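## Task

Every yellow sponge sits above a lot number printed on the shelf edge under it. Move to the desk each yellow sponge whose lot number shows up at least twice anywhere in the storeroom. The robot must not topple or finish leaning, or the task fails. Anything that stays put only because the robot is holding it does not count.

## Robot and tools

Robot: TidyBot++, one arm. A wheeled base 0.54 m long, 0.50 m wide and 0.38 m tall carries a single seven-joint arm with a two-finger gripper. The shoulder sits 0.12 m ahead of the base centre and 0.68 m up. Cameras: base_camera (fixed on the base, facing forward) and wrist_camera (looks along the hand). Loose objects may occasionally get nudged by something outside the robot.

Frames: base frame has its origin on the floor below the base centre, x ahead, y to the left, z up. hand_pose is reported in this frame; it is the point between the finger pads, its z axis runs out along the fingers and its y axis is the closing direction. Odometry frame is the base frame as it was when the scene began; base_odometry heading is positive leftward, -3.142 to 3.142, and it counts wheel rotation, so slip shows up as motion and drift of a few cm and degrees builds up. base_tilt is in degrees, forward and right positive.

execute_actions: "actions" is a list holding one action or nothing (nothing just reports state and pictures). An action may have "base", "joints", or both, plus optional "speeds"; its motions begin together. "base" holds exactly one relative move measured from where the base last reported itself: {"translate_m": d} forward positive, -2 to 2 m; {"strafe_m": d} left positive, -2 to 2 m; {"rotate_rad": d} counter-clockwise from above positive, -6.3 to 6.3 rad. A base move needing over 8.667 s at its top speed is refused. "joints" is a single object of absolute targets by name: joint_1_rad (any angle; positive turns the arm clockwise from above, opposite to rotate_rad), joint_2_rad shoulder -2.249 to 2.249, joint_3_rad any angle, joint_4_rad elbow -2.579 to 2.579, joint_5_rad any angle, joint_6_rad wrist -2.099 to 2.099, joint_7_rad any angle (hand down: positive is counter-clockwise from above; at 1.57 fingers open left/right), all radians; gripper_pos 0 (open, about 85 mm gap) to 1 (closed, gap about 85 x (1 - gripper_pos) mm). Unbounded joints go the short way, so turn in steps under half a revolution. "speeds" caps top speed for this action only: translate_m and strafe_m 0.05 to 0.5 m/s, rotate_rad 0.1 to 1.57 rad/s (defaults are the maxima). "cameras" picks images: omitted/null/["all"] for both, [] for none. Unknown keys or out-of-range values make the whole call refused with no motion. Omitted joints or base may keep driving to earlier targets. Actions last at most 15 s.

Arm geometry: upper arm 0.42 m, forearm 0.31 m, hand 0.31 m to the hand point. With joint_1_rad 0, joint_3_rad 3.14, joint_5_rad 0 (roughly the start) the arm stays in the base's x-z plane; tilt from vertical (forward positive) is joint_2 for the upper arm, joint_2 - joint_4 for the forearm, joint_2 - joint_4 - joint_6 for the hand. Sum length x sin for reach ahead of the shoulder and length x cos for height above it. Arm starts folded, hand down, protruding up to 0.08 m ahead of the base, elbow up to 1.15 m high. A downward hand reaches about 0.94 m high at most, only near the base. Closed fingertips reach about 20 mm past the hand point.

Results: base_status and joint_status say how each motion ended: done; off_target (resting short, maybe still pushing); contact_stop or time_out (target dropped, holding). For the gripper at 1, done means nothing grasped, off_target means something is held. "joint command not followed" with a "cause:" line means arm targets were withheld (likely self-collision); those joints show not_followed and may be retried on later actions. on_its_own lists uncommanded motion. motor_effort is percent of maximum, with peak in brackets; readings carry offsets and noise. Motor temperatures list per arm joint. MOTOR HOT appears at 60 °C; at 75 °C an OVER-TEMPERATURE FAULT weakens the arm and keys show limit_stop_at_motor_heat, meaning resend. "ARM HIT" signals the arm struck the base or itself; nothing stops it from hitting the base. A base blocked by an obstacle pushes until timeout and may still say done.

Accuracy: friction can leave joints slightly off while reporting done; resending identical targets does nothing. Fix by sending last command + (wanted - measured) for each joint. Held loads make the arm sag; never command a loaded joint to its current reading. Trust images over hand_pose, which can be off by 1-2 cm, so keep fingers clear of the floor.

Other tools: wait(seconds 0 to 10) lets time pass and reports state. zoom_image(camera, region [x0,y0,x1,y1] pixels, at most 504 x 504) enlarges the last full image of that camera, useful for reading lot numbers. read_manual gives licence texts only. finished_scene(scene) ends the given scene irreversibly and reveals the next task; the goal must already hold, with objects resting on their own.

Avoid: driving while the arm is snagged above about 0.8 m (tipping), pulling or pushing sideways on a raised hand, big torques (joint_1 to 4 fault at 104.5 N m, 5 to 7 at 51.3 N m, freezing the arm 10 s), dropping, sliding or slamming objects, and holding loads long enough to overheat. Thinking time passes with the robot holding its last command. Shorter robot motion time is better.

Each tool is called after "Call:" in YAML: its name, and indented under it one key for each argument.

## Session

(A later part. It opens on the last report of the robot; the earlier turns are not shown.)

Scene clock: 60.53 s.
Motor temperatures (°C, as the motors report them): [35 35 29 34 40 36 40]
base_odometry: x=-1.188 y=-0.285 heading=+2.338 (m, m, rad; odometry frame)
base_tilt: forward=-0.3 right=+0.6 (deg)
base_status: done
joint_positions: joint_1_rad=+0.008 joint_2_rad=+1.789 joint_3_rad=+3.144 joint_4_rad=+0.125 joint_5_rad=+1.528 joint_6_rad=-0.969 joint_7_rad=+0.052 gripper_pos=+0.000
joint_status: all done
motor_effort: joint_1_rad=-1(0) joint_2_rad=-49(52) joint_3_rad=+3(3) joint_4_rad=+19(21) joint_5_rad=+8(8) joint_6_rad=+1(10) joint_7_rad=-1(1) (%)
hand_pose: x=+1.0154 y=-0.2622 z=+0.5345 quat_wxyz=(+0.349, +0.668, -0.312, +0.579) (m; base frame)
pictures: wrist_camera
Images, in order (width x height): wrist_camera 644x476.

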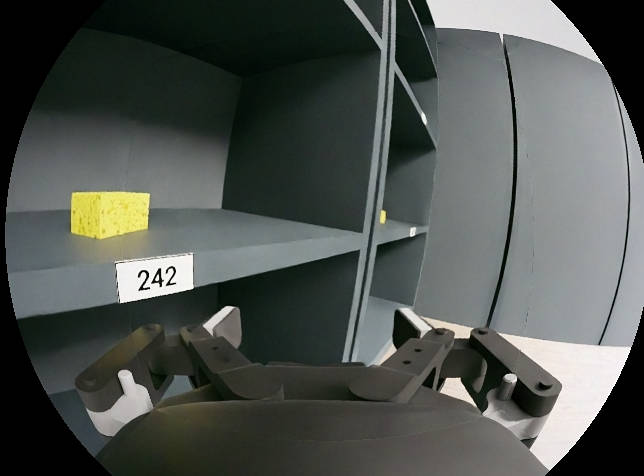

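Call:
execute_actions:
  actions:
    - {"joints":{"joint_2_rad":1.72,"joint_4_rad":0.1,"joint_1_rad":-0.15,"joint_6_rad":-1.1}}
  cameras: []

Call:
execute_actions:
  actions:
    - {"base":{"translate_m":0.22},"speeds":{"translate_m":0.12}}
  cameras: ["wrist_camera"]

Scene clock: 62.17 s.
Motor temperatures (°C, as the motors report them): [35 35 29 34 40 36 40]
base_odometry: x=-1.188 y=-0.285 heading=+2.338 (m, m, rad; odometry frame)
base_tilt: forward=-0.3 right=+0.6 (deg)
base_status: not commanded
joint_positions: joint_1_rad=-0.155 joint_2_rad=+1.722 joint_3_rad=+3.144 joint_4_rad=+0.119 joint_5_rad=+1.529 joint_6_rad=-1.067 joint_7_rad=+0.052 gripper_pos=+0.000
joint_status: all done
motor_effort: joint_1_rad=-1(6) joint_2_rad=-49(52) joint_3_rad=+4(4) joint_4_rad=+18(20) joint_5_rad=+8(8) joint_6_rad=+0(1) joint_7_rad=+0(0) (%)
hand_pose: x=+1.0303 y=-0.1325 z=+0.5924 quat_wxyz=(+0.323, +0.660, -0.299, +0.609) (m; base frame)
pictures: none
No camera images: the call's "cameras" was empty. Leave "cameras" out to get every camera's image.

Scene clock: 64.60 s.
Motor temperatures (°C, as the motors report them): [35 35 29 34 40 36 40]
base_odometry: x=-1.342 y=-0.127 heading=+2.339 (m, m, rad; odometry frame)
base_tilt: forward=-0.3 right=+0.6 (deg)
base_status: done
joint_positions: joint_1_rad=-0.155 joint_2_rad=+1.722 joint_3_rad=+3.144 joint_4_rad=+0.119 joint_5_rad=+1.530 joint_6_rad=-1.069 joint_7_rad=+0.052 gripper_pos=+0.000
joint_status: not commanded
motor_effort: joint_1_rad=+0(3) joint_2_rad=-50(50) joint_3_rad=+4(4) joint_4_rad=+18(19) joint_5_rad=+8(9) joint_6_rad=+0(1) joint_7_rad=+0(0) (%)
hand_pose: x=+1.0298 y=-0.1329 z=+0.5925 quat_wxyz=(+0.323, +0.659, -0.300, +0.609) (m; base frame)
pictures: wrist_camera
Images, in order (width x height): wrist_camera 644x476.

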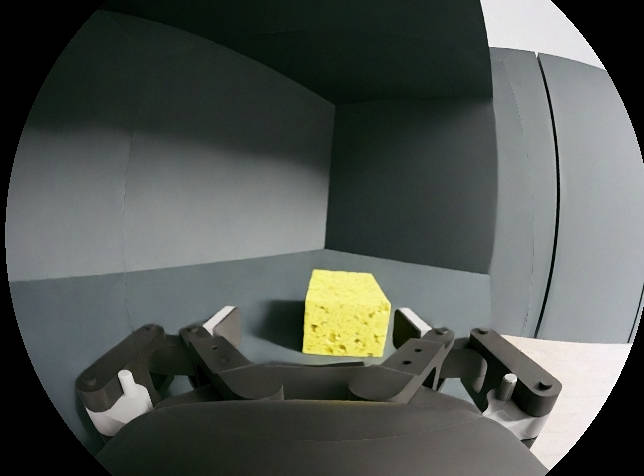

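Slightly high; lower, then move right/forward.

Call:
execute_actions:
  actions:
    - {"joints":{"joint_2_rad":1.755},"base":{"strafe_m":-0.05},"speeds":{"strafe_m":0.1}}
  cameras: []

Call:
execute_actions:
  actions:
    - {"base":{"translate_m":0.035},"speeds":{"translate_m":0.1}}
  cameras: []

Call:
execute_actions:
  actions:
    - {"base":{"strafe_m":-0.04},"speeds":{"strafe_m":0.1}}
  cameras: ["wrist_camera"]

Call:
execute_actions:
  actions:
    - {"joints":{"gripper_pos":1}}
  cameras: []

Scene clock: 65.97 s.
Motor temperatures (°C, as the motors report them): [35 35 29 34 40 36 40]
base_odometry: x=-1.306 y=-0.092 heading=+2.339 (m, m, rad; odometry frame)
base_tilt: forward=-0.3 right=+0.6 (deg)
base_status: done
joint_positions: joint_1_rad=-0.150 joint_2_rad=+1.743 joint_3_rad=+3.144 joint_4_rad=+0.118 joint_5_rad=+1.532 joint_6_rad=-1.069 joint_7_rad=+0.052 gripper_pos=+0.000
joint_status: all done
motor_effort: joint_1_rad=+0(4) joint_2_rad=-48(51) joint_3_rad=+4(4) joint_4_rad=+18(19) joint_5_rad=+8(8) joint_6_rad=+0(0) joint_7_rad=+0(0) (%)
hand_pose: x=+1.0271 y=-0.1379 z=+0.5747 quat_wxyz=(+0.330, +0.664, -0.297, +0.602) (m; base frame)
pictures: none
No camera images: the call's "cameras" was empty. Leave "cameras" out to get every camera's image.

Scene clock: 66.87 s.
Motor temperatures (°C, as the motors report them): [35 35 29 34 40 36 40]
base_odometry: x=-1.330 y=-0.066 heading=+2.339 (m, m, rad; odometry frame)
base_tilt: forward=-0.3 right=+0.6 (deg)
base_status: done
joint_positions: joint_1_rad=-0.150 joint_2_rad=+1.743 joint_3_rad=+3.144 joint_4_rad=+0.118 joint_5_rad=+1.535 joint_6_rad=-1.071 joint_7_rad=+0.052 gripper_pos=+0.000
joint_status: not commanded
motor_effort: joint_1_rad=+0(2) joint_2_rad=-47(51) joint_3_rad=+3(4) joint_4_rad=+18(19) joint_5_rad=+7(8) joint_6_rad=+0(1) joint_7_rad=+0(0) (%)
hand_pose: x=+1.0266 y=-0.1382 z=+0.5749 quat_wxyz=(+0.331, +0.663, -0.296, +0.602) (m; base frame)
pictures: none
No camera images: the call's "cameras" was empty. Leave "cameras" out to get every camera's image.

Scene clock: 67.83 s.
Motor temperatures (°C, as the motors report them): [35 35 29 34 40 36 40]
base_odometry: x=-1.301 y=-0.038 heading=+2.339 (m, m, rad; odometry frame)
base_tilt: forward=-0.3 right=+0.6 (deg)
base_status: done
joint_positions: joint_1_rad=-0.148 joint_2_rad=+1.743 joint_3_rad=+3.144 joint_4_rad=+0.118 joint_5_rad=+1.535 joint_6_rad=-1.071 joint_7_rad=+0.052 gripper_pos=+0.000
joint_status: not commanded
motor_effort: joint_1_rad=-1(3) joint_2_rad=-48(49) joint_3_rad=+4(4) joint_4_rad=+18(18) joint_5_rad=+8(8) joint_6_rad=+0(0) joint_7_rad=+0(0) (%)
hand_pose: x=+1.0265 y=-0.1395 z=+0.5750 quat_wxyz=(+0.332, +0.663, -0.297, +0.602) (m; base frame)
pictures: wrist_camera
Images, in order (width x height): wrist_camera 644x476.

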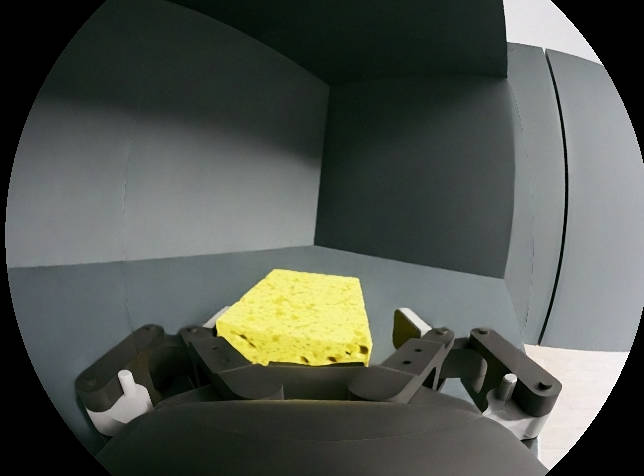

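Scene clock: 68.93 s.
Motor temperatures (°C, as the motors report them): [35 35 29 34 40 36 40]
base_odometry: x=-1.301 y=-0.038 heading=+2.339 (m, m, rad; odometry frame)
base_tilt: forward=-0.3 right=+0.6 (deg)
base_status: not commanded
joint_positions: joint_1_rad=-0.148 joint_2_rad=+1.743 joint_3_rad=+3.144 joint_4_rad=+0.118 joint_5_rad=+1.535 joint_6_rad=-1.071 joint_7_rad=+0.052 gripper_pos=+0.354
joint_status: gripper_pos off_target (ended at +0.354, target +1.000)
motor_effort: joint_1_rad=+1(1) joint_2_rad=-47(48) joint_3_rad=+3(4) joint_4_rad=+18(18) joint_5_rad=+7(8) joint_6_rad=+0(0) joint_7_rad=+0(0) (%)
hand_pose: x=+1.0265 y=-0.1395 z=+0.5750 quat_wxyz=(+0.332, +0.663, -0.297, +0.602) (m; base frame)
pictures: none
No camera images: the call's "cameras" was empty. Leave "cameras" out to get every camera's image.

Call:
execute_actions:
  actions:
    - {"joints":{"joint_2_rad":1.69},"base":{"translate_m":-0.27}}
  cameras: []

Call:
execute_actions:
  actions:
    - {"joints":{"joint_1_rad":0,"joint_2_rad":0.1,"joint_4_rad":-1.9,"joint_5_rad":0,"joint_6_rad":0.45,"joint_7_rad":1.57}}
  cameras: []

Call:
execute_actions:
  actions:
    - {"joints":{"joint_1_rad":0.45},"base":{"rotate_rad":-3.14}}
  cameras: []

Call:
execute_actions:
  actions:
    - {"joints":{"joint_2_rad":0.56,"joint_4_rad":-1.7}}
  cameras: ["wrist_camera"]

Scene clock: 71.03 s.
Motor temperatures (°C, as the motors report them): [35 35 29 34 40 36 40]
base_odometry: x=-1.114 y=-0.232 heading=+2.339 (m, m, rad; odometry frame)
base_tilt: forward=-0.3 right=+0.6 (deg)
base_status: done
joint_positions: joint_1_rad=-0.148 joint_2_rad=+1.696 joint_3_rad=+3.144 joint_4_rad=+0.114 joint_5_rad=+1.536 joint_6_rad=-1.072 joint_7_rad=+0.052 gripper_pos=+0.354
joint_status: all done
motor_effort: joint_1_rad=+0(1) joint_2_rad=-50(53) joint_3_rad=+4(4) joint_4_rad=+19(20) joint_5_rad=+8(9) joint_6_rad=+0(0) joint_7_rad=+0(0) (%)
hand_pose: x=+1.0303 y=-0.1389 z=+0.6149 quat_wxyz=(+0.324, +0.651, -0.305, +0.615) (m; base frame)
pictures: none
No camera images: the call's "cameras" was empty. Leave "cameras" out to get every camera's image.

Scene clock: 74.13 s.
Motor temperatures (°C, as the motors report them): [35 35 29 34 40 36 40]
base_odometry: x=-1.114 y=-0.232 heading=+2.339 (m, m, rad; odometry frame)
base_tilt: forward=-0.3 right=+0.6 (deg)
base_status: not commanded
joint_positions: joint_1_rad=-0.019 joint_2_rad=+0.110 joint_3_rad=+3.144 joint_4_rad=-1.877 joint_5_rad=+0.041 joint_6_rad=+0.418 joint_7_rad=+1.549 gripper_pos=+0.354
joint_status: all done
motor_effort: joint_1_rad=-1(1) joint_2_rad=-23(52) joint_3_rad=+0(4) joint_4_rad=+21(21) joint_5_rad=+1(9) joint_6_rad=+10(9) joint_7_rad=+0(1) (%)
hand_pose: x=+0.7638 y=+0.0175 z=+0.9735 quat_wxyz=(-0.006, +0.706, +0.017, +0.708) (m; base frame)
pictures: none
No camera images: the call's "cameras" was empty. Leave "cameras" out to get every camera's image.

Scene clock: 77.50 s.
Motor temperatures (°C, as the motors report them): [35 35 29 34 40 36 40]
base_odometry: x=-1.114 y=-0.232 heading=-0.800 (m, m, rad; odometry frame)
base_tilt: forward=-0.3 right=+0.6 (deg)
base_status: done
joint_positions: joint_1_rad=+0.446 joint_2_rad=+0.110 joint_3_rad=+3.138 joint_4_rad=-1.877 joint_5_rad=+0.040 joint_6_rad=+0.418 joint_7_rad=+1.549 gripper_pos=+0.354
joint_status: all done
motor_effort: joint_1_rad=-1(3) joint_2_rad=-23(26) joint_3_rad=+0(3) joint_4_rad=+20(21) joint_5_rad=+1(0) joint_6_rad=+9(10) joint_7_rad=-1(0) (%)
hand_pose: x=+0.7044 y=-0.2707 z=+0.9735 quat_wxyz=(+0.155, +0.691, -0.145, +0.691) (m; base frame)
pictures: none
No camera images: the call's "cameras" was empty. Leave "cameras" out to get every camera's image.

Scene clock: 81.30 s.
Motor temperatures (°C, as the motors report them): [35 35 29 34 40 36 40]
base_odometry: x=-1.114 y=-0.232 heading=-0.800 (m, m, rad; odometry frame)
base_tilt: forward=-0.3 right=+0.6 (deg)
base_status: not commanded
joint_positions: joint_1_rad=+0.446 joint_2_rad=+0.546 joint_3_rad=+3.138 joint_4_rad=-1.705 joint_5_rad=+0.040 joint_6_rad=+0.442 joint_7_rad=+1.550 gripper_pos=+0.355
joint_status: all done
motor_effort: joint_1_rad=+0(1) joint_2_rad=-30(35) joint_3_rad=+0(1) joint_4_rad=+16(20) joint_5_rad=+1(0) joint_6_rad=+8(9) joint_7_rad=+0(1) (%)
hand_pose: x=+0.8130 y=-0.3225 z=+0.7700 quat_wxyz=(+0.133, +0.769, -0.162, +0.603) (m; base frame)
pictures: wrist_camera
Images, in order (width x height): wrist_camera 644x476.

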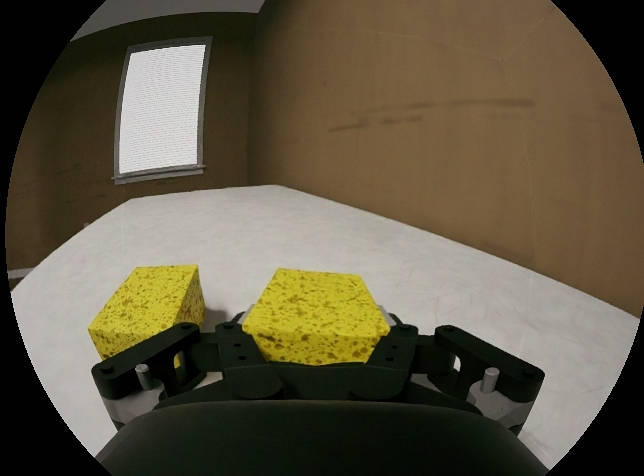

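Release, then explore behind the partition.

Call:
execute_actions:
  actions:
    - {"joints":{"gripper_pos":0.15}}
  cameras: []

Call:
execute_actions:
  actions:
    - {"joints":{"joint_2_rad":-0.31,"joint_4_rad":-2.5,"joint_6_rad":0.5,"gripper_pos":0}}
  cameras: []

Call:
execute_actions:
  actions:
    - {"joints":{"joint_1_rad":0},"base":{"strafe_m":0.75}}
  cameras: []

Call:
execute_actions:
  actions:
    - {"joints":{"joint_1_rad":-1.0},"base":{"translate_m":2}}

Scene clock: 82.60 s.
Motor temperatures (°C, as the motors report them): [35 35 29 34 40 36 40]
base_odometry: x=-1.114 y=-0.232 heading=-0.800 (m, m, rad; odometry frame)
base_tilt: forward=-0.3 right=+0.6 (deg)
base_status: not commanded
joint_positions: joint_1_rad=+0.446 joint_2_rad=+0.549 joint_3_rad=+3.138 joint_4_rad=-1.705 joint_5_rad=+0.040 joint_6_rad=+0.442 joint_7_rad=+1.550 gripper_pos=+0.150
joint_status: all done
motor_effort: joint_1_rad=-1(1) joint_2_rad=-34(34) joint_3_rad=+0(1) joint_4_rad=+18(18) joint_5_rad=+1(0) joint_6_rad=+9(10) joint_7_rad=+0(0) (%)
hand_pose: x=+0.8134 y=-0.3226 z=+0.7678 quat_wxyz=(+0.133, +0.770, -0.163, +0.602) (m; base frame)
pictures: none
No camera images: the call's "cameras" was empty. Leave "cameras" out to get every camera's image.

Scene clock: 84.73 s.
Motor temperatures (°C, as the motors report them): [35 35 29 34 40 36 40]
base_odometry: x=-1.114 y=-0.232 heading=-0.800 (m, m, rad; odometry frame)
base_tilt: forward=-0.3 right=+0.6 (deg)
base_status: not commanded
joint_positions: joint_1_rad=+0.446 joint_2_rad=-0.300 joint_3_rad=+3.138 joint_4_rad=-2.479 joint_5_rad=+0.040 joint_6_rad=+0.466 joint_7_rad=+1.550 gripper_pos=+0.000
joint_status: all done
motor_effort: joint_1_rad=+0(0) joint_2_rad=-7(36) joint_3_rad=+1(0) joint_4_rad=+19(19) joint_5_rad=+1(1) joint_6_rad=+8(9) joint_7_rad=+0(0) (%)
hand_pose: x=+0.5212 y=-0.1830 z=+0.8603 quat_wxyz=(+0.142, +0.739, -0.154, +0.640) (m; base frame)
pictures: none
No camera images: the call's "cameras" was empty. Leave "cameras" out to get every camera's image.

Scene clock: 87.60 s.
Motor temperatures (°C, as the motors report them): [35 35 29 34 40 36 40]
base_odometry: x=-0.575 y=+0.290 heading=-0.801 (m, m, rad; odometry frame)
base_tilt: forward=-0.3 right=+0.6 (deg)
base_status: done
joint_positions: joint_1_rad=+0.014 joint_2_rad=-0.300 joint_3_rad=+3.138 joint_4_rad=-2.479 joint_5_rad=+0.039 joint_6_rad=+0.467 joint_7_rad=+1.550 gripper_pos=+0.000
joint_status: all done
motor_effort: joint_1_rad=+0(1) joint_2_rad=-7(8) joint_3_rad=+1(2) joint_4_rad=+18(19) joint_5_rad=+1(0) joint_6_rad=+8(9) joint_7_rad=+0(0) (%)
hand_pose: x=+0.5608 y=+0.0022 z=+0.8606 quat_wxyz=(+0.002, +0.755, +0.007, +0.656) (m; base frame)
pictures: none
No camera images: the call's "cameras" was empty. Leave "cameras" out to get every camera's image.

Scene clock: 92.97 s.
Motor temperatures (°C, as the motors report them): [35 35 29 34 40 36 40]
base_odometry: x=+0.819 y=-1.145 heading=-0.800 (m, m, rad; odometry frame)
base_tilt: forward=-0.3 right=+0.6 (deg)
base_status: done
joint_positions: joint_1_rad=-0.984 joint_2_rad=-0.303 joint_3_rad=+3.138 joint_4_rad=-2.480 joint_5_rad=+0.039 joint_6_rad=+0.468 joint_7_rad=+1.550 gripper_pos=+0.000
joint_status: all done
motor_effort: joint_1_rad=+0(1) joint_2_rad=-7(9) joint_3_rad=+1(1) joint_4_rad=+20(20) joint_5_rad=+1(0) joint_6_rad=+9(9) joint_7_rad=+0(1) (%)
hand_pose: x=+0.3561 y=+0.3720 z=+0.8617 quat_wxyz=(-0.313, +0.659, +0.367, +0.578) (m; base frame)
pictures: base_camera, wrist_camera
Images, in order (width x height): base_camera 644x364, wrist_camera 644x476.

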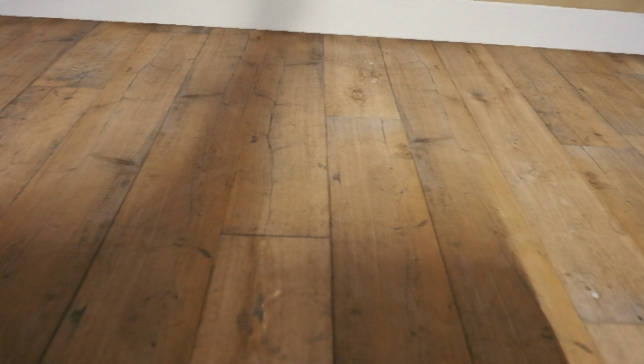

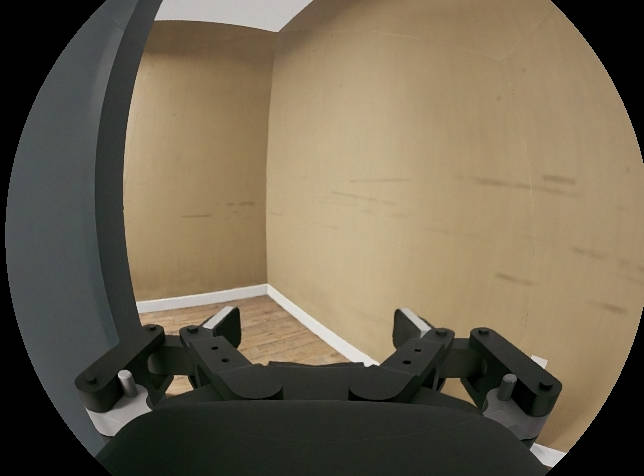

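Call:
execute_actions:
  actions:
    - {"joints":{"joint_1_rad":-1.57},"base":{"translate_m":0.55}}
  cameras: []

Call:
execute_actions:
  actions:
    - {"joints":{"joint_1_rad":-2.9},"base":{"strafe_m":1.7}}

Scene clock: 95.57 s.
Motor temperatures (°C, as the motors report them): [35 35 29 34 40 36 40]
base_odometry: x=+1.203 y=-1.539 heading=-0.800 (m, m, rad; odometry frame)
base_tilt: forward=-0.3 right=+0.6 (deg)
base_status: done
joint_positions: joint_1_rad=-1.552 joint_2_rad=-0.303 joint_3_rad=+3.138 joint_4_rad=-2.480 joint_5_rad=+0.039 joint_6_rad=+0.468 joint_7_rad=+1.550 gripper_pos=+0.000
joint_status: all done
motor_effort: joint_1_rad=+0(1) joint_2_rad=-7(8) joint_3_rad=+0(2) joint_4_rad=+18(19) joint_5_rad=+1(0) joint_6_rad=+10(9) joint_7_rad=+0(0) (%)
hand_pose: x=+0.1187 y=+0.4411 z=+0.8618 quat_wxyz=(-0.462, +0.529, +0.537, +0.467) (m; base frame)
pictures: none
No camera images: the call's "cameras" was empty. Leave "cameras" out to get every camera's image.

Scene clock: 100.33 s.
Motor temperatures (°C, as the motors report them): [35 35 29 34 40 36 40]
base_odometry: x=+2.423 y=-0.356 heading=-0.800 (m, m, rad; odometry frame)
base_tilt: forward=-0.4 right=+0.6 (deg)
base_status: done
joint_positions: joint_1_rad=-2.884 joint_2_rad=-0.305 joint_3_rad=+3.138 joint_4_rad=-2.480 joint_5_rad=+0.039 joint_6_rad=+0.469 joint_7_rad=+1.550 gripper_pos=+0.000
joint_status: all done
motor_effort: joint_1_rad=+0(1) joint_2_rad=-7(9) joint_3_rad=+0(1) joint_4_rad=+18(20) joint_5_rad=+1(0) joint_6_rad=+8(9) joint_7_rad=+0(0) (%)
hand_pose: x=-0.3092 y=+0.1040 z=+0.8624 quat_wxyz=(-0.652, +0.084, +0.749, +0.082) (m; base frame)
pictures: base_camera, wrist_camera
Images, in order (width x height): base_camera 644x364, wrist_camera 644x476.

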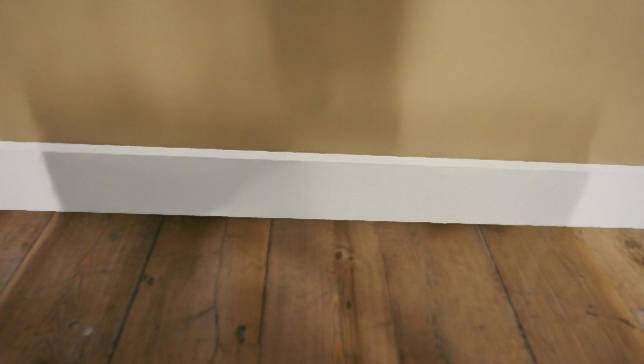

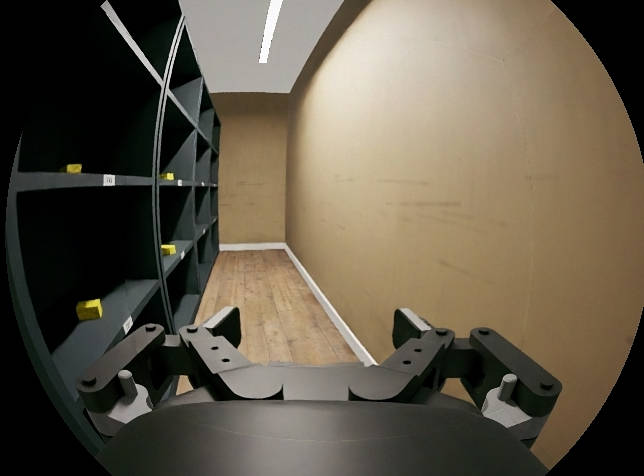

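Call:
execute_actions:
  actions:
    - {"joints":{"joint_1_rad":1.57,"joint_6_rad":0.3},"base":{"strafe_m":0.2}}
  cameras: []

Call:
execute_actions:
  actions:
    - {"base":{"translate_m":-1.0}}
  cameras: ["wrist_camera"]

Call:
execute_actions:
  actions:
    - {"base":{"translate_m":-0.85}}
  cameras: ["wrist_camera"]

Call:
execute_actions:
  actions:
    - {"base":{"translate_m":-0.85}}
  cameras: ["wrist_camera"]

Call:
execute_actions:
  actions:
    - {"base":{"translate_m":-0.8}}
  cameras: ["wrist_camera"]

Scene clock: 103.60 s.
Motor temperatures (°C, as the motors report them): [35 35 29 34 40 36 40]
base_odometry: x=+2.567 y=-0.216 heading=-0.801 (m, m, rad; odometry frame)
base_tilt: forward=-0.3 right=+0.6 (deg)
base_status: done
joint_positions: joint_1_rad=-4.697 joint_2_rad=-0.305 joint_3_rad=+3.139 joint_4_rad=-2.480 joint_5_rad=+0.039 joint_6_rad=+0.333 joint_7_rad=+1.550 gripper_pos=+0.000
joint_status: all done
motor_effort: joint_1_rad=+0(1) joint_2_rad=-8(8) joint_3_rad=+1(2) joint_4_rad=+18(19) joint_5_rad=+1(1) joint_6_rad=+9(9) joint_7_rad=+0(0) (%)
hand_pose: x=+0.1191 y=-0.4321 z=+0.8211 quat_wxyz=(-0.431, -0.567, +0.559, -0.425) (m; base frame)
pictures: none
No camera images: the call's "cameras" was empty. Leave "cameras" out to get every camera's image.

Scene clock: 106.97 s.
Motor temperatures (°C, as the motors report them): [35 35 29 34 40 36 40]
base_odometry: x=+1.871 y=+0.502 heading=-0.802 (m, m, rad; odometry frame)
base_tilt: forward=-0.4 right=+0.6 (deg)
base_status: done
joint_positions: joint_1_rad=-4.698 joint_2_rad=-0.305 joint_3_rad=+3.139 joint_4_rad=-2.480 joint_5_rad=+0.039 joint_6_rad=+0.332 joint_7_rad=+1.550 gripper_pos=+0.000
joint_status: not commanded
motor_effort: joint_1_rad=-1(1) joint_2_rad=-7(7) joint_3_rad=+1(1) joint_4_rad=+18(19) joint_5_rad=+1(1) joint_6_rad=+8(9) joint_7_rad=+0(0) (%)
hand_pose: x=+0.1195 y=-0.4320 z=+0.8207 quat_wxyz=(-0.430, -0.567, +0.559, -0.425) (m; base frame)
pictures: wrist_camera
Images, in order (width x height): wrist_camera 644x476.

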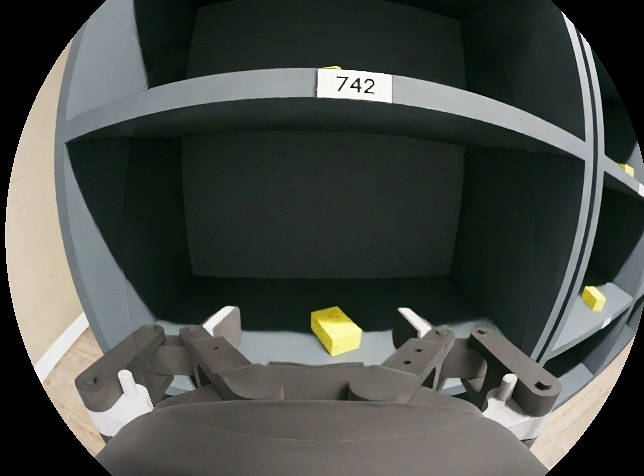

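Scene clock: 110.03 s.
Motor temperatures (°C, as the motors report them): [35 35 29 34 40 36 40]
base_odometry: x=+1.280 y=+1.113 heading=-0.802 (m, m, rad; odometry frame)
base_tilt: forward=-0.4 right=+0.6 (deg)
base_status: done
joint_positions: joint_1_rad=-4.699 joint_2_rad=-0.305 joint_3_rad=+3.139 joint_4_rad=-2.480 joint_5_rad=+0.039 joint_6_rad=+0.332 joint_7_rad=+1.550 gripper_pos=+0.000
joint_status: not commanded
motor_effort: joint_1_rad=+0(1) joint_2_rad=-7(8) joint_3_rad=+1(2) joint_4_rad=+18(18) joint_5_rad=+0(0) joint_6_rad=+9(9) joint_7_rad=+0(0) (%)
hand_pose: x=+0.1196 y=-0.4320 z=+0.8207 quat_wxyz=(-0.430, -0.567, +0.559, -0.425) (m; base frame)
pictures: wrist_camera
Images, in order (width x height): wrist_camera 644x476.

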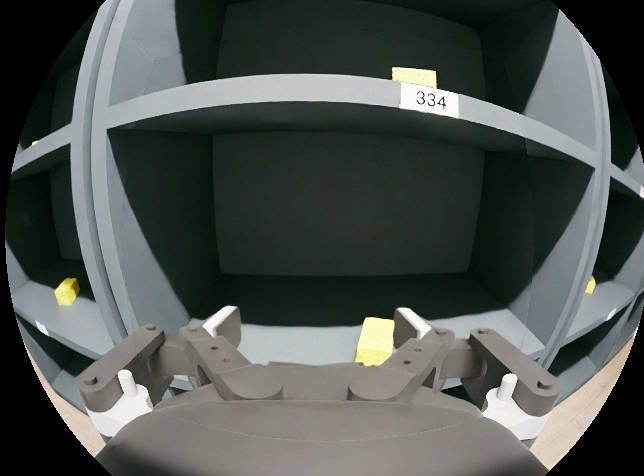

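Scene clock: 113.10 s.
Motor temperatures (°C, as the motors report them): [35 35 29 34 40 36 40]
base_odometry: x=+0.689 y=+1.724 heading=-0.802 (m, m, rad; odometry frame)
base_tilt: forward=-0.4 right=+0.6 (deg)
base_status: done
joint_positions: joint_1_rad=-4.699 joint_2_rad=-0.305 joint_3_rad=+3.139 joint_4_rad=-2.480 joint_5_rad=+0.039 joint_6_rad=+0.332 joint_7_rad=+1.550 gripper_pos=+0.000
joint_status: not commanded
motor_effort: joint_1_rad=+0(1) joint_2_rad=-7(8) joint_3_rad=+1(2) joint_4_rad=+19(19) joint_5_rad=+1(0) joint_6_rad=+8(9) joint_7_rad=+0(0) (%)
hand_pose: x=+0.1197 y=-0.4320 z=+0.8207 quat_wxyz=(-0.430, -0.568, +0.559, -0.425) (m; base frame)
pictures: wrist_camera
Images, in order (width x height): wrist_camera 644x476.

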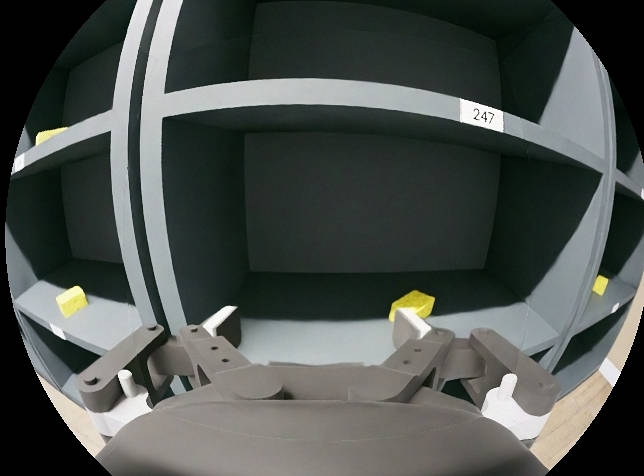

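Scene clock: 116.07 s.
Motor temperatures (°C, as the motors report them): [35 35 29 34 40 36 40]
base_odometry: x=+0.133 y=+2.300 heading=-0.802 (m, m, rad; odometry frame)
base_tilt: forward=-0.4 right=+0.6 (deg)
base_status: done
joint_positions: joint_1_rad=-4.699 joint_2_rad=-0.305 joint_3_rad=+3.139 joint_4_rad=-2.480 joint_5_rad=+0.039 joint_6_rad=+0.332 joint_7_rad=+1.550 gripper_pos=+0.000
joint_status: not commanded
motor_effort: joint_1_rad=-1(1) joint_2_rad=-7(8) joint_3_rad=+1(1) joint_4_rad=+19(19) joint_5_rad=+1(0) joint_6_rad=+8(9) joint_7_rad=+0(0) (%)
hand_pose: x=+0.1198 y=-0.4319 z=+0.8206 quat_wxyz=(-0.430, -0.568, +0.559, -0.425) (m; base frame)
pictures: wrist_camera
Images, in order (width x height): wrist_camera 644x476.

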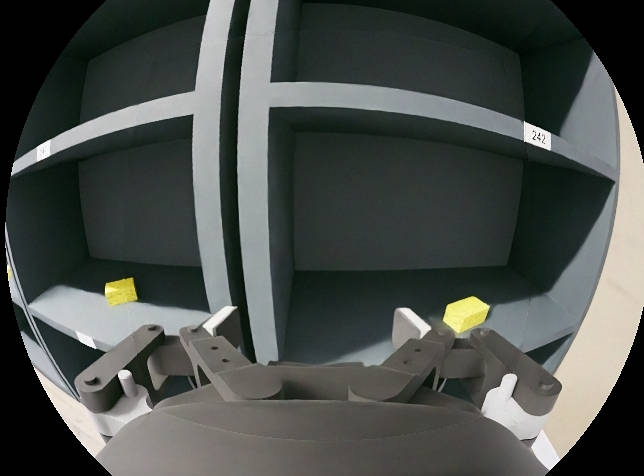

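Call:
execute_actions:
  actions:
    - {"joints":{"joint_6_rad":-0.35,"joint_1_rad":1.8}}
  cameras: ["wrist_camera"]

Call:
execute_actions:
  actions:
    - {"joints":{"joint_2_rad":-0.4,"joint_4_rad":-1.9,"joint_6_rad":-0.25,"joint_1_rad":2.0}}
  cameras: ["wrist_camera"]

Scene clock: 117.80 s.
Motor temperatures (°C, as the motors report them): [35 35 29 34 40 36 40]
base_odometry: x=+0.133 y=+2.300 heading=-0.802 (m, m, rad; odometry frame)
base_tilt: forward=-0.4 right=+0.6 (deg)
base_status: not commanded
joint_positions: joint_1_rad=-4.499 joint_2_rad=-0.305 joint_3_rad=+3.139 joint_4_rad=-2.482 joint_5_rad=+0.039 joint_6_rad=-0.328 joint_7_rad=+1.550 gripper_pos=+0.000
joint_status: all done
motor_effort: joint_1_rad=+0(1) joint_2_rad=-6(8) joint_3_rad=+0(1) joint_4_rad=+16(18) joint_5_rad=+1(0) joint_6_rad=+6(9) joint_7_rad=+0(0) (%)
hand_pose: x=+0.0502 y=-0.3094 z=+0.6538 quat_wxyz=(-0.249, -0.602, +0.735, -0.190) (m; base frame)
pictures: wrist_camera
Images, in order (width x height): wrist_camera 644x476.

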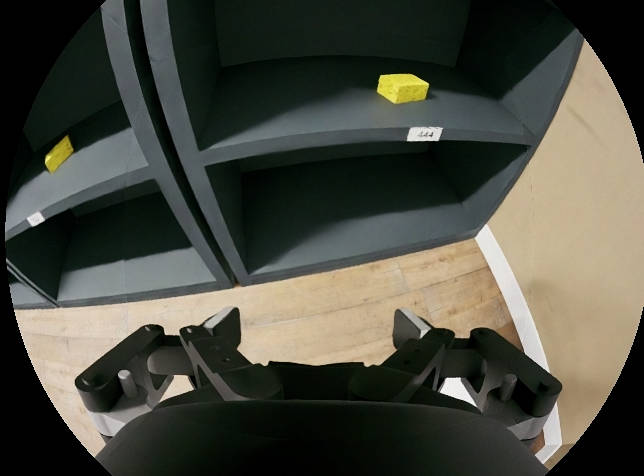

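Scene clock: 119.63 s.
Motor temperatures (°C, as the motors report them): [35 35 29 34 40 36 40]
base_odometry: x=+0.133 y=+2.300 heading=-0.802 (m, m, rad; odometry frame)
base_tilt: forward=-0.4 right=+0.6 (deg)
base_status: not commanded
joint_positions: joint_1_rad=-4.302 joint_2_rad=-0.386 joint_3_rad=+3.139 joint_4_rad=-1.920 joint_5_rad=+0.039 joint_6_rad=-0.280 joint_7_rad=+1.550 gripper_pos=+0.000
joint_status: all done
motor_effort: joint_1_rad=+0(1) joint_2_rad=-7(9) joint_3_rad=+0(1) joint_4_rad=+22(21) joint_5_rad=+1(1) joint_6_rad=+9(9) joint_7_rad=+0(0) (%)
hand_pose: x=-0.0642 y=-0.4194 z=+1.0083 quat_wxyz=(-0.520, -0.435, +0.656, -0.330) (m; base frame)
pictures: wrist_camera
Images, in order (width x height): wrist_camera 644x476.

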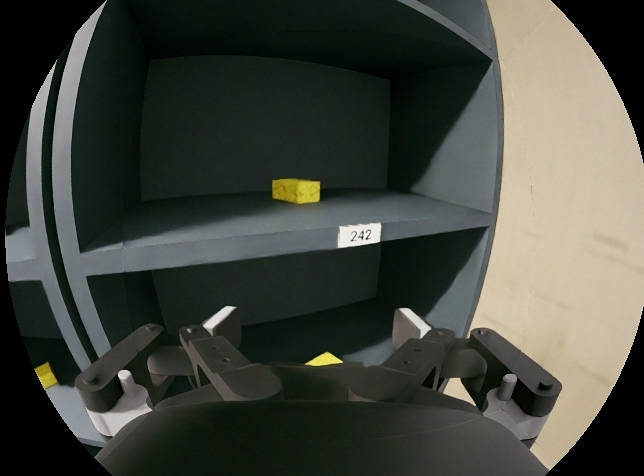

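Call:
execute_actions:
  actions:
    - {"joints":{"joint_2_rad":0.2,"joint_4_rad":-1.36,"joint_6_rad":-0.13,"joint_1_rad":1.93}}
  cameras: ["wrist_camera"]

Scene clock: 121.67 s.
Motor temperatures (°C, as the motors report them): [35 35 29 34 40 36 40]
base_odometry: x=+0.133 y=+2.300 heading=-0.802 (m, m, rad; odometry frame)
base_tilt: forward=-0.4 right=+0.6 (deg)
base_status: not commanded
joint_positions: joint_1_rad=-4.334 joint_2_rad=+0.199 joint_3_rad=+3.139 joint_4_rad=-1.387 joint_5_rad=+0.039 joint_6_rad=-0.163 joint_7_rad=+1.550 gripper_pos=+0.000
joint_status: all done
motor_effort: joint_1_rad=+0(1) joint_2_rad=-26(28) joint_3_rad=+0(1) joint_4_rad=+21(22) joint_5_rad=+1(1) joint_6_rad=+9(9) joint_7_rad=+0(0) (%)
hand_pose: x=-0.1396 y=-0.6544 z=+1.0349 quat_wxyz=(-0.535, -0.435, +0.631, -0.355) (m; base frame)
pictures: wrist_camera
Images, in order (width x height): wrist_camera 644x476.

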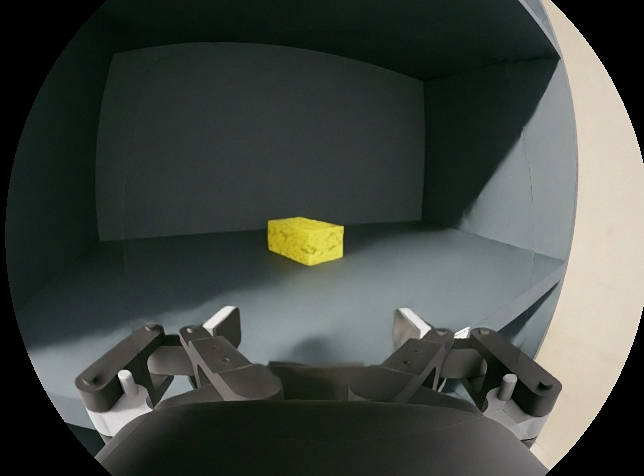

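Call:
execute_actions:
  actions:
    - {"joints":{"joint_1_rad":2.44,"joint_5_rad":-1.57,"joint_6_rad":-1.2,"joint_7_rad":3.14,"joint_4_rad":-1.5},"base":{"translate_m":-0.15}}
  cameras: []

Call:
execute_actions:
  actions:
    - {"base":{"strafe_m":-0.2},"speeds":{"strafe_m":0.15}}
  cameras: ["wrist_camera"]

Scene clock: 124.23 s.
Motor temperatures (°C, as the motors report them): [35 35 29 34 40 36 40]
base_odometry: x=+0.029 y=+2.408 heading=-0.802 (m, m, rad; odometry frame)
base_tilt: forward=-0.4 right=+0.6 (deg)
base_status: done
joint_positions: joint_1_rad=-3.856 joint_2_rad=+0.209 joint_3_rad=+3.143 joint_4_rad=-1.474 joint_5_rad=-1.537 joint_6_rad=-1.172 joint_7_rad=+3.127 gripper_pos=+0.000
joint_status: all done
motor_effort: joint_1_rad=+0(5) joint_2_rad=-24(29) joint_3_rad=-1(6) joint_4_rad=+18(23) joint_5_rad=-7(7) joint_6_rad=+0(9) joint_7_rad=+0(2) (%)
hand_pose: x=-0.0849 y=-0.5571 z=+1.0353 quat_wxyz=(-0.369, -0.571, +0.460, -0.571) (m; base frame)
pictures: none
No camera images: the call's "cameras" was empty. Leave "cameras" out to get every camera's image.

Scene clock: 126.23 s.
Motor temperatures (°C, as the motors report them): [35 35 29 34 40 36 40]
base_odometry: x=-0.115 y=+2.269 heading=-0.802 (m, m, rad; odometry frame)
base_tilt: forward=-0.4 right=+0.6 (deg)
base_status: done
joint_positions: joint_1_rad=-3.855 joint_2_rad=+0.207 joint_3_rad=+3.143 joint_4_rad=-1.476 joint_5_rad=-1.537 joint_6_rad=-1.172 joint_7_rad=+3.127 gripper_pos=+0.000
joint_status: not commanded
motor_effort: joint_1_rad=+0(2) joint_2_rad=-24(26) joint_3_rad=-1(2) joint_4_rad=+18(18) joint_5_rad=-7(8) joint_6_rad=+0(1) joint_7_rad=+0(0) (%)
hand_pose: x=-0.0852 y=-0.5562 z=+1.0356 quat_wxyz=(-0.369, -0.571, +0.460, -0.571) (m; base frame)
pictures: wrist_camera
Images, in order (width x height): wrist_camera 644x476.

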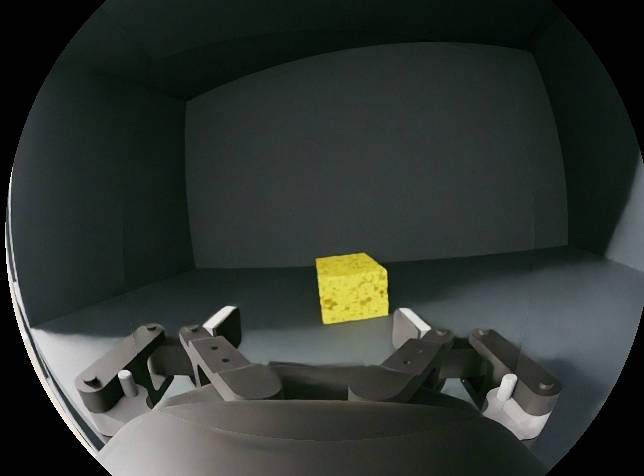

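Call:
execute_actions:
  actions:
    - {"base":{"strafe_m":-0.11},"speeds":{"strafe_m":0.08}}
  cameras: ["wrist_camera"]

Call:
execute_actions:
  actions:
    - {"joints":{"gripper_pos":1}}
  cameras: []

Scene clock: 128.30 s.
Motor temperatures (°C, as the motors report them): [35 35 29 34 40 36 40]
base_odometry: x=-0.195 y=+2.192 heading=-0.803 (m, m, rad; odometry frame)
base_tilt: forward=-0.4 right=+0.6 (deg)
base_status: done
joint_positions: joint_1_rad=-3.853 joint_2_rad=+0.206 joint_3_rad=+3.143 joint_4_rad=-1.476 joint_5_rad=-1.537 joint_6_rad=-1.172 joint_7_rad=+3.127 gripper_pos=+0.000
joint_status: not commanded
motor_effort: joint_1_rad=+0(3) joint_2_rad=-23(25) joint_3_rad=-1(3) joint_4_rad=+18(18) joint_5_rad=-7(7) joint_6_rad=+0(1) joint_7_rad=-1(0) (%)
hand_pose: x=-0.0857 y=-0.5556 z=+1.0360 quat_wxyz=(-0.370, -0.570, +0.460, -0.571) (m; base frame)
pictures: wrist_camera
Images, in order (width x height): wrist_camera 644x476.

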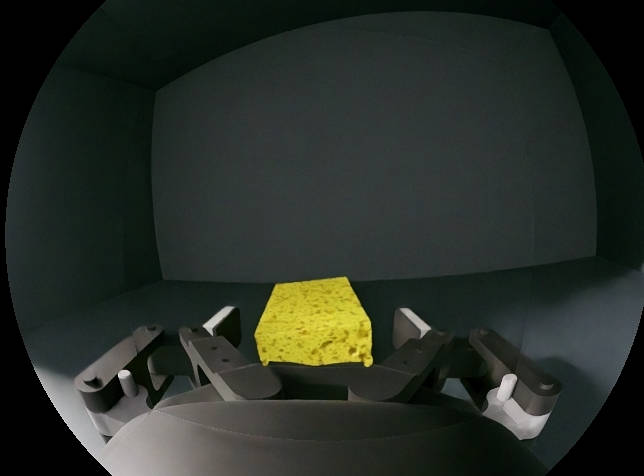

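Scene clock: 129.40 s.
Motor temperatures (°C, as the motors report them): [35 35 29 34 40 36 40]
base_odometry: x=-0.195 y=+2.192 heading=-0.803 (m, m, rad; odometry frame)
base_tilt: forward=-0.4 right=+0.6 (deg)
base_status: not commanded
joint_positions: joint_1_rad=-3.853 joint_2_rad=+0.205 joint_3_rad=+3.143 joint_4_rad=-1.476 joint_5_rad=-1.537 joint_6_rad=-1.172 joint_7_rad=+3.127 gripper_pos=+0.481
joint_status: gripper_pos off_target (ended at +0.481, target +1.000)
motor_effort: joint_1_rad=-1(1) joint_2_rad=-23(24) joint_3_rad=-1(1) joint_4_rad=+17(18) joint_5_rad=-7(7) joint_6_rad=-1(1) joint_7_rad=+0(0) (%)
hand_pose: x=-0.0856 y=-0.5556 z=+1.0362 quat_wxyz=(-0.370, -0.570, +0.460, -0.571) (m; base frame)
pictures: none
No camera images: the call's "cameras" was empty. Leave "cameras" out to get every camera's image.

Retreat and read lower labels on the way out.

Call:
execute_actions:
  actions:
    - {"joints":{"joint_4_rad":-1.42},"base":{"strafe_m":0.36}}
  cameras: []

Call:
execute_actions:
  actions:
    - {"joints":{"joint_2_rad":-0.31,"joint_4_rad":-2.48,"joint_5_rad":0,"joint_6_rad":-0.45,"joint_7_rad":1.57}}
  cameras: []

Call:
execute_actions:
  actions:
    - {"joints":{"joint_1_rad":1.57},"base":{"translate_m":0.75}}
  cameras: ["wrist_camera"]

Call:
execute_actions:
  actions:
    - {"base":{"translate_m":0.9}}
  cameras: ["wrist_camera"]

Call:
execute_actions:
  actions:
    - {"base":{"translate_m":0.95}}
  cameras: ["wrist_camera"]

Scene clock: 131.83 s.
Motor temperatures (°C, as the motors report them): [35 35 29 34 40 36 40]
base_odometry: x=+0.064 y=+2.443 heading=-0.802 (m, m, rad; odometry frame)
base_tilt: forward=-0.4 right=+0.6 (deg)
base_status: done
joint_positions: joint_1_rad=-3.849 joint_2_rad=+0.201 joint_3_rad=+3.143 joint_4_rad=-1.437 joint_5_rad=-1.538 joint_6_rad=-1.174 joint_7_rad=+3.127 gripper_pos=+0.481
joint_status: all done
motor_effort: joint_1_rad=-1(3) joint_2_rad=-23(26) joint_3_rad=-1(3) joint_4_rad=+19(20) joint_5_rad=-7(8) joint_6_rad=+0(1) joint_7_rad=+0(0) (%)
hand_pose: x=-0.0878 y=-0.5546 z=+1.0558 quat_wxyz=(-0.387, -0.573, +0.447, -0.568) (m; base frame)
pictures: none
No camera images: the call's "cameras" was empty. Leave "cameras" out to get every camera's image.

Scene clock: 134.23 s.
Motor temperatures (°C, as the motors report them): [35 35 29 34 40 36 40]
base_odometry: x=+0.064 y=+2.443 heading=-0.802 (m, m, rad; odometry frame)
base_tilt: forward=-0.3 right=+0.6 (deg)
base_status: not commanded
joint_positions: joint_1_rad=-3.849 joint_2_rad=-0.295 joint_3_rad=+3.143 joint_4_rad=-2.459 joint_5_rad=-0.039 joint_6_rad=-0.484 joint_7_rad=+1.589 gripper_pos=+0.481
joint_status: all done
motor_effort: joint_1_rad=+0(0) joint_2_rad=-5(24) joint_3_rad=+1(1) joint_4_rad=+17(18) joint_5_rad=+1(7) joint_6_rad=+5(5) joint_7_rad=+0(0) (%)
hand_pose: x=-0.0941 y=-0.1909 z=+0.6348 quat_wxyz=(-0.226, -0.330, +0.912, -0.095) (m; base frame)
pictures: none
No camera images: the call's "cameras" was empty. Leave "cameras" out to get every camera's image.

Scene clock: 137.10 s.
Motor temperatures (°C, as the motors report them): [35 35 29 34 40 36 40]
base_odometry: x=+0.586 y=+1.904 heading=-0.801 (m, m, rad; odometry frame)
base_tilt: forward=-0.3 right=+0.6 (deg)
base_status: done
joint_positions: joint_1_rad=-4.698 joint_2_rad=-0.296 joint_3_rad=+3.143 joint_4_rad=-2.459 joint_5_rad=-0.039 joint_6_rad=-0.480 joint_7_rad=+1.589 gripper_pos=+0.481
joint_status: all done
motor_effort: joint_1_rad=-1(0) joint_2_rad=-5(7) joint_3_rad=+1(1) joint_4_rad=+16(16) joint_5_rad=+0(0) joint_6_rad=+5(5) joint_7_rad=+0(0) (%)
hand_pose: x=+0.1216 y=-0.2871 z=+0.6354 quat_wxyz=(-0.168, -0.676, +0.695, -0.181) (m; base frame)
pictures: wrist_camera
Images, in order (width x height): wrist_camera 644x476.

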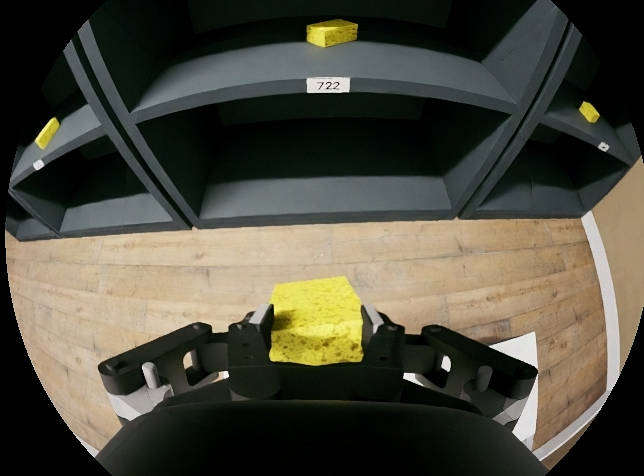

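Scene clock: 140.27 s.
Motor temperatures (°C, as the motors report them): [35 35 29 34 40 36 40]
base_odometry: x=+1.213 y=+1.258 heading=-0.801 (m, m, rad; odometry frame)
base_tilt: forward=-0.3 right=+0.6 (deg)
base_status: done
joint_positions: joint_1_rad=-4.698 joint_2_rad=-0.296 joint_3_rad=+3.143 joint_4_rad=-2.459 joint_5_rad=-0.039 joint_6_rad=-0.480 joint_7_rad=+1.589 gripper_pos=+0.481
joint_status: not commanded
motor_effort: joint_1_rad=+0(0) joint_2_rad=-6(6) joint_3_rad=+0(1) joint_4_rad=+16(16) joint_5_rad=+0(0) joint_6_rad=+4(5) joint_7_rad=+0(0) (%)
hand_pose: x=+0.1216 y=-0.2871 z=+0.6354 quat_wxyz=(-0.168, -0.676, +0.695, -0.181) (m; base frame)
pictures: wrist_camera
Images, in order (width x height): wrist_camera 644x476.

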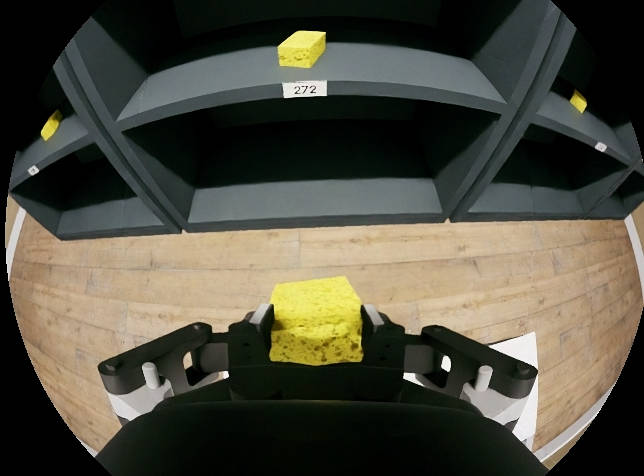

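Scene clock: 143.53 s.
Motor temperatures (°C, as the motors report them): [35 35 29 34 40 36 40]
base_odometry: x=+1.874 y=+0.576 heading=-0.801 (m, m, rad; odometry frame)
base_tilt: forward=-0.3 right=+0.6 (deg)
base_status: done
joint_positions: joint_1_rad=-4.698 joint_2_rad=-0.296 joint_3_rad=+3.143 joint_4_rad=-2.459 joint_5_rad=-0.039 joint_6_rad=-0.480 joint_7_rad=+1.589 gripper_pos=+0.481
joint_status: not commanded
motor_effort: joint_1_rad=+0(0) joint_2_rad=-5(6) joint_3_rad=+0(1) joint_4_rad=+16(16) joint_5_rad=+1(0) joint_6_rad=+5(5) joint_7_rad=+0(0) (%)
hand_pose: x=+0.1216 y=-0.2871 z=+0.6354 quat_wxyz=(-0.168, -0.676, +0.695, -0.181) (m; base frame)
pictures: wrist_camera
Images, in order (width x height): wrist_camera 644x476.

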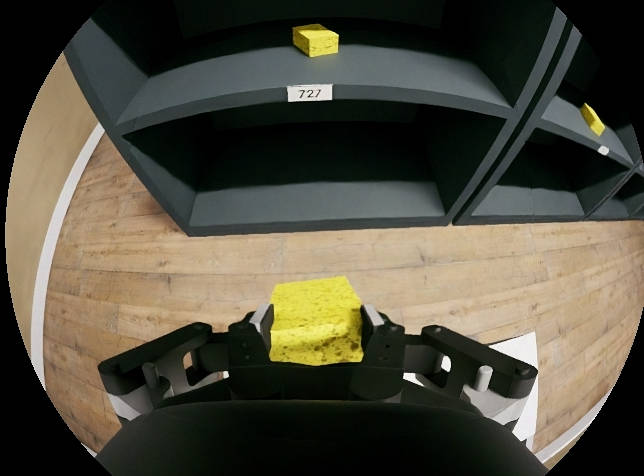

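Call:
execute_actions:
  actions:
    - {"base":{"translate_m":1.03}}
  cameras: []

Call:
execute_actions:
  actions:
    - {"base":{"strafe_m":-2.0},"joints":{"joint_2_rad":0.1,"joint_4_rad":-1.9,"joint_6_rad":0.45}}
  cameras: []

Call:
execute_actions:
  actions:
    - {"base":{"translate_m":-1.1}}
  cameras: ["wrist_camera"]

Call:
execute_actions:
  actions:
    - {"joints":{"joint_2_rad":0.54,"joint_4_rad":-1.7}}
  cameras: ["wrist_camera"]

Scene clock: 147.20 s.
Motor temperatures (°C, as the motors report them): [35 35 29 34 40 36 40]
base_odometry: x=+2.592 y=-0.162 heading=-0.800 (m, m, rad; odometry frame)
base_tilt: forward=-0.3 right=+0.6 (deg)
base_status: done
joint_positions: joint_1_rad=-4.698 joint_2_rad=-0.296 joint_3_rad=+3.143 joint_4_rad=-2.459 joint_5_rad=-0.039 joint_6_rad=-0.480 joint_7_rad=+1.589 gripper_pos=+0.481
joint_status: not commanded
motor_effort: joint_1_rad=-1(0) joint_2_rad=-6(6) joint_3_rad=+0(1) joint_4_rad=+16(16) joint_5_rad=+0(0) joint_6_rad=+4(5) joint_7_rad=+0(0) (%)
hand_pose: x=+0.1216 y=-0.2871 z=+0.6354 quat_wxyz=(-0.168, -0.676, +0.695, -0.181) (m; base frame)
pictures: none
No camera images: the call's "cameras" was empty. Leave "cameras" out to get every camera's image.

Scene clock: 152.57 s.
Motor temperatures (°C, as the motors report them): [35 35 29 34 40 36 40]
base_odometry: x=+1.158 y=-1.556 heading=-0.800 (m, m, rad; odometry frame)
base_tilt: forward=-0.4 right=+0.6 (deg)
base_status: done
joint_positions: joint_1_rad=-4.698 joint_2_rad=+0.096 joint_3_rad=+3.143 joint_4_rad=-1.922 joint_5_rad=-0.039 joint_6_rad=+0.421 joint_7_rad=+1.589 gripper_pos=+0.481
joint_status: all done
motor_effort: joint_1_rad=+0(0) joint_2_rad=-21(25) joint_3_rad=+0(1) joint_4_rad=+21(22) joint_5_rad=+1(0) joint_6_rad=+10(11) joint_7_rad=+0(0) (%)
hand_pose: x=+0.1056 y=-0.6347 z=+0.9568 quat_wxyz=(-0.497, -0.494, +0.519, -0.490) (m; base frame)
pictures: none
No camera images: the call's "cameras" was empty. Leave "cameras" out to get every camera's image.

Scene clock: 156.13 s.
Motor temperatures (°C, as the motors report them): [35 35 29 34 40 36 40]
base_odometry: x=+0.391 y=-0.768 heading=-0.800 (m, m, rad; odometry frame)
base_tilt: forward=-0.3 right=+0.6 (deg)
base_status: done
joint_positions: joint_1_rad=-4.703 joint_2_rad=+0.096 joint_3_rad=+3.143 joint_4_rad=-1.921 joint_5_rad=-0.039 joint_6_rad=+0.421 joint_7_rad=+1.589 gripper_pos=+0.481
joint_status: not commanded
motor_effort: joint_1_rad=+0(3) joint_2_rad=-22(22) joint_3_rad=+0(2) joint_4_rad=+20(21) joint_5_rad=+1(1) joint_6_rad=+9(9) joint_7_rad=+0(0) (%)
hand_pose: x=+0.1086 y=-0.6348 z=+0.9571 quat_wxyz=(-0.496, -0.495, +0.517, -0.491) (m; base frame)
pictures: wrist_camera
Images, in order (width x height): wrist_camera 644x476.

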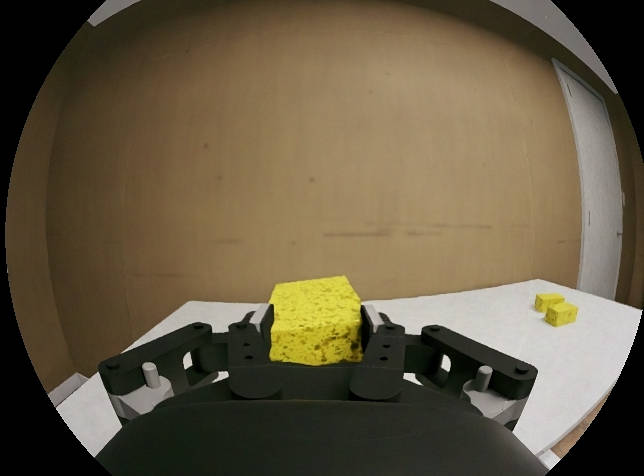

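Scene clock: 157.77 s.
Motor temperatures (°C, as the motors report them): [35 35 29 35 40 36 40]
base_odometry: x=+0.391 y=-0.768 heading=-0.800 (m, m, rad; odometry frame)
base_tilt: forward=-0.4 right=+0.6 (deg)
base_status: not commanded
joint_positions: joint_1_rad=-4.703 joint_2_rad=+0.516 joint_3_rad=+3.143 joint_4_rad=-1.714 joint_5_rad=-0.039 joint_6_rad=+0.434 joint_7_rad=+1.589 gripper_pos=+0.481
joint_status: all done
motor_effort: joint_1_rad=+0(0) joint_2_rad=-32(35) joint_3_rad=+0(0) joint_4_rad=+16(20) joint_5_rad=+1(1) joint_6_rad=+8(9) joint_7_rad=+0(0) (%)
hand_pose: x=+0.1073 y=-0.7595 z=+0.7860 quat_wxyz=(-0.444, -0.542, +0.564, -0.438) (m; base frame)
pictures: wrist_camera
Images, in order (width x height): wrist_camera 644x476.

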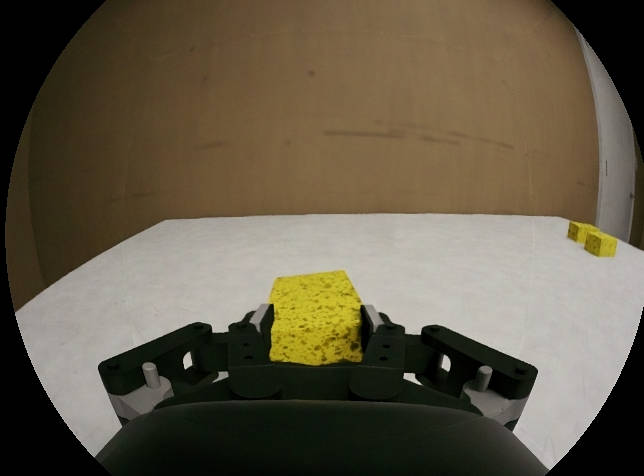

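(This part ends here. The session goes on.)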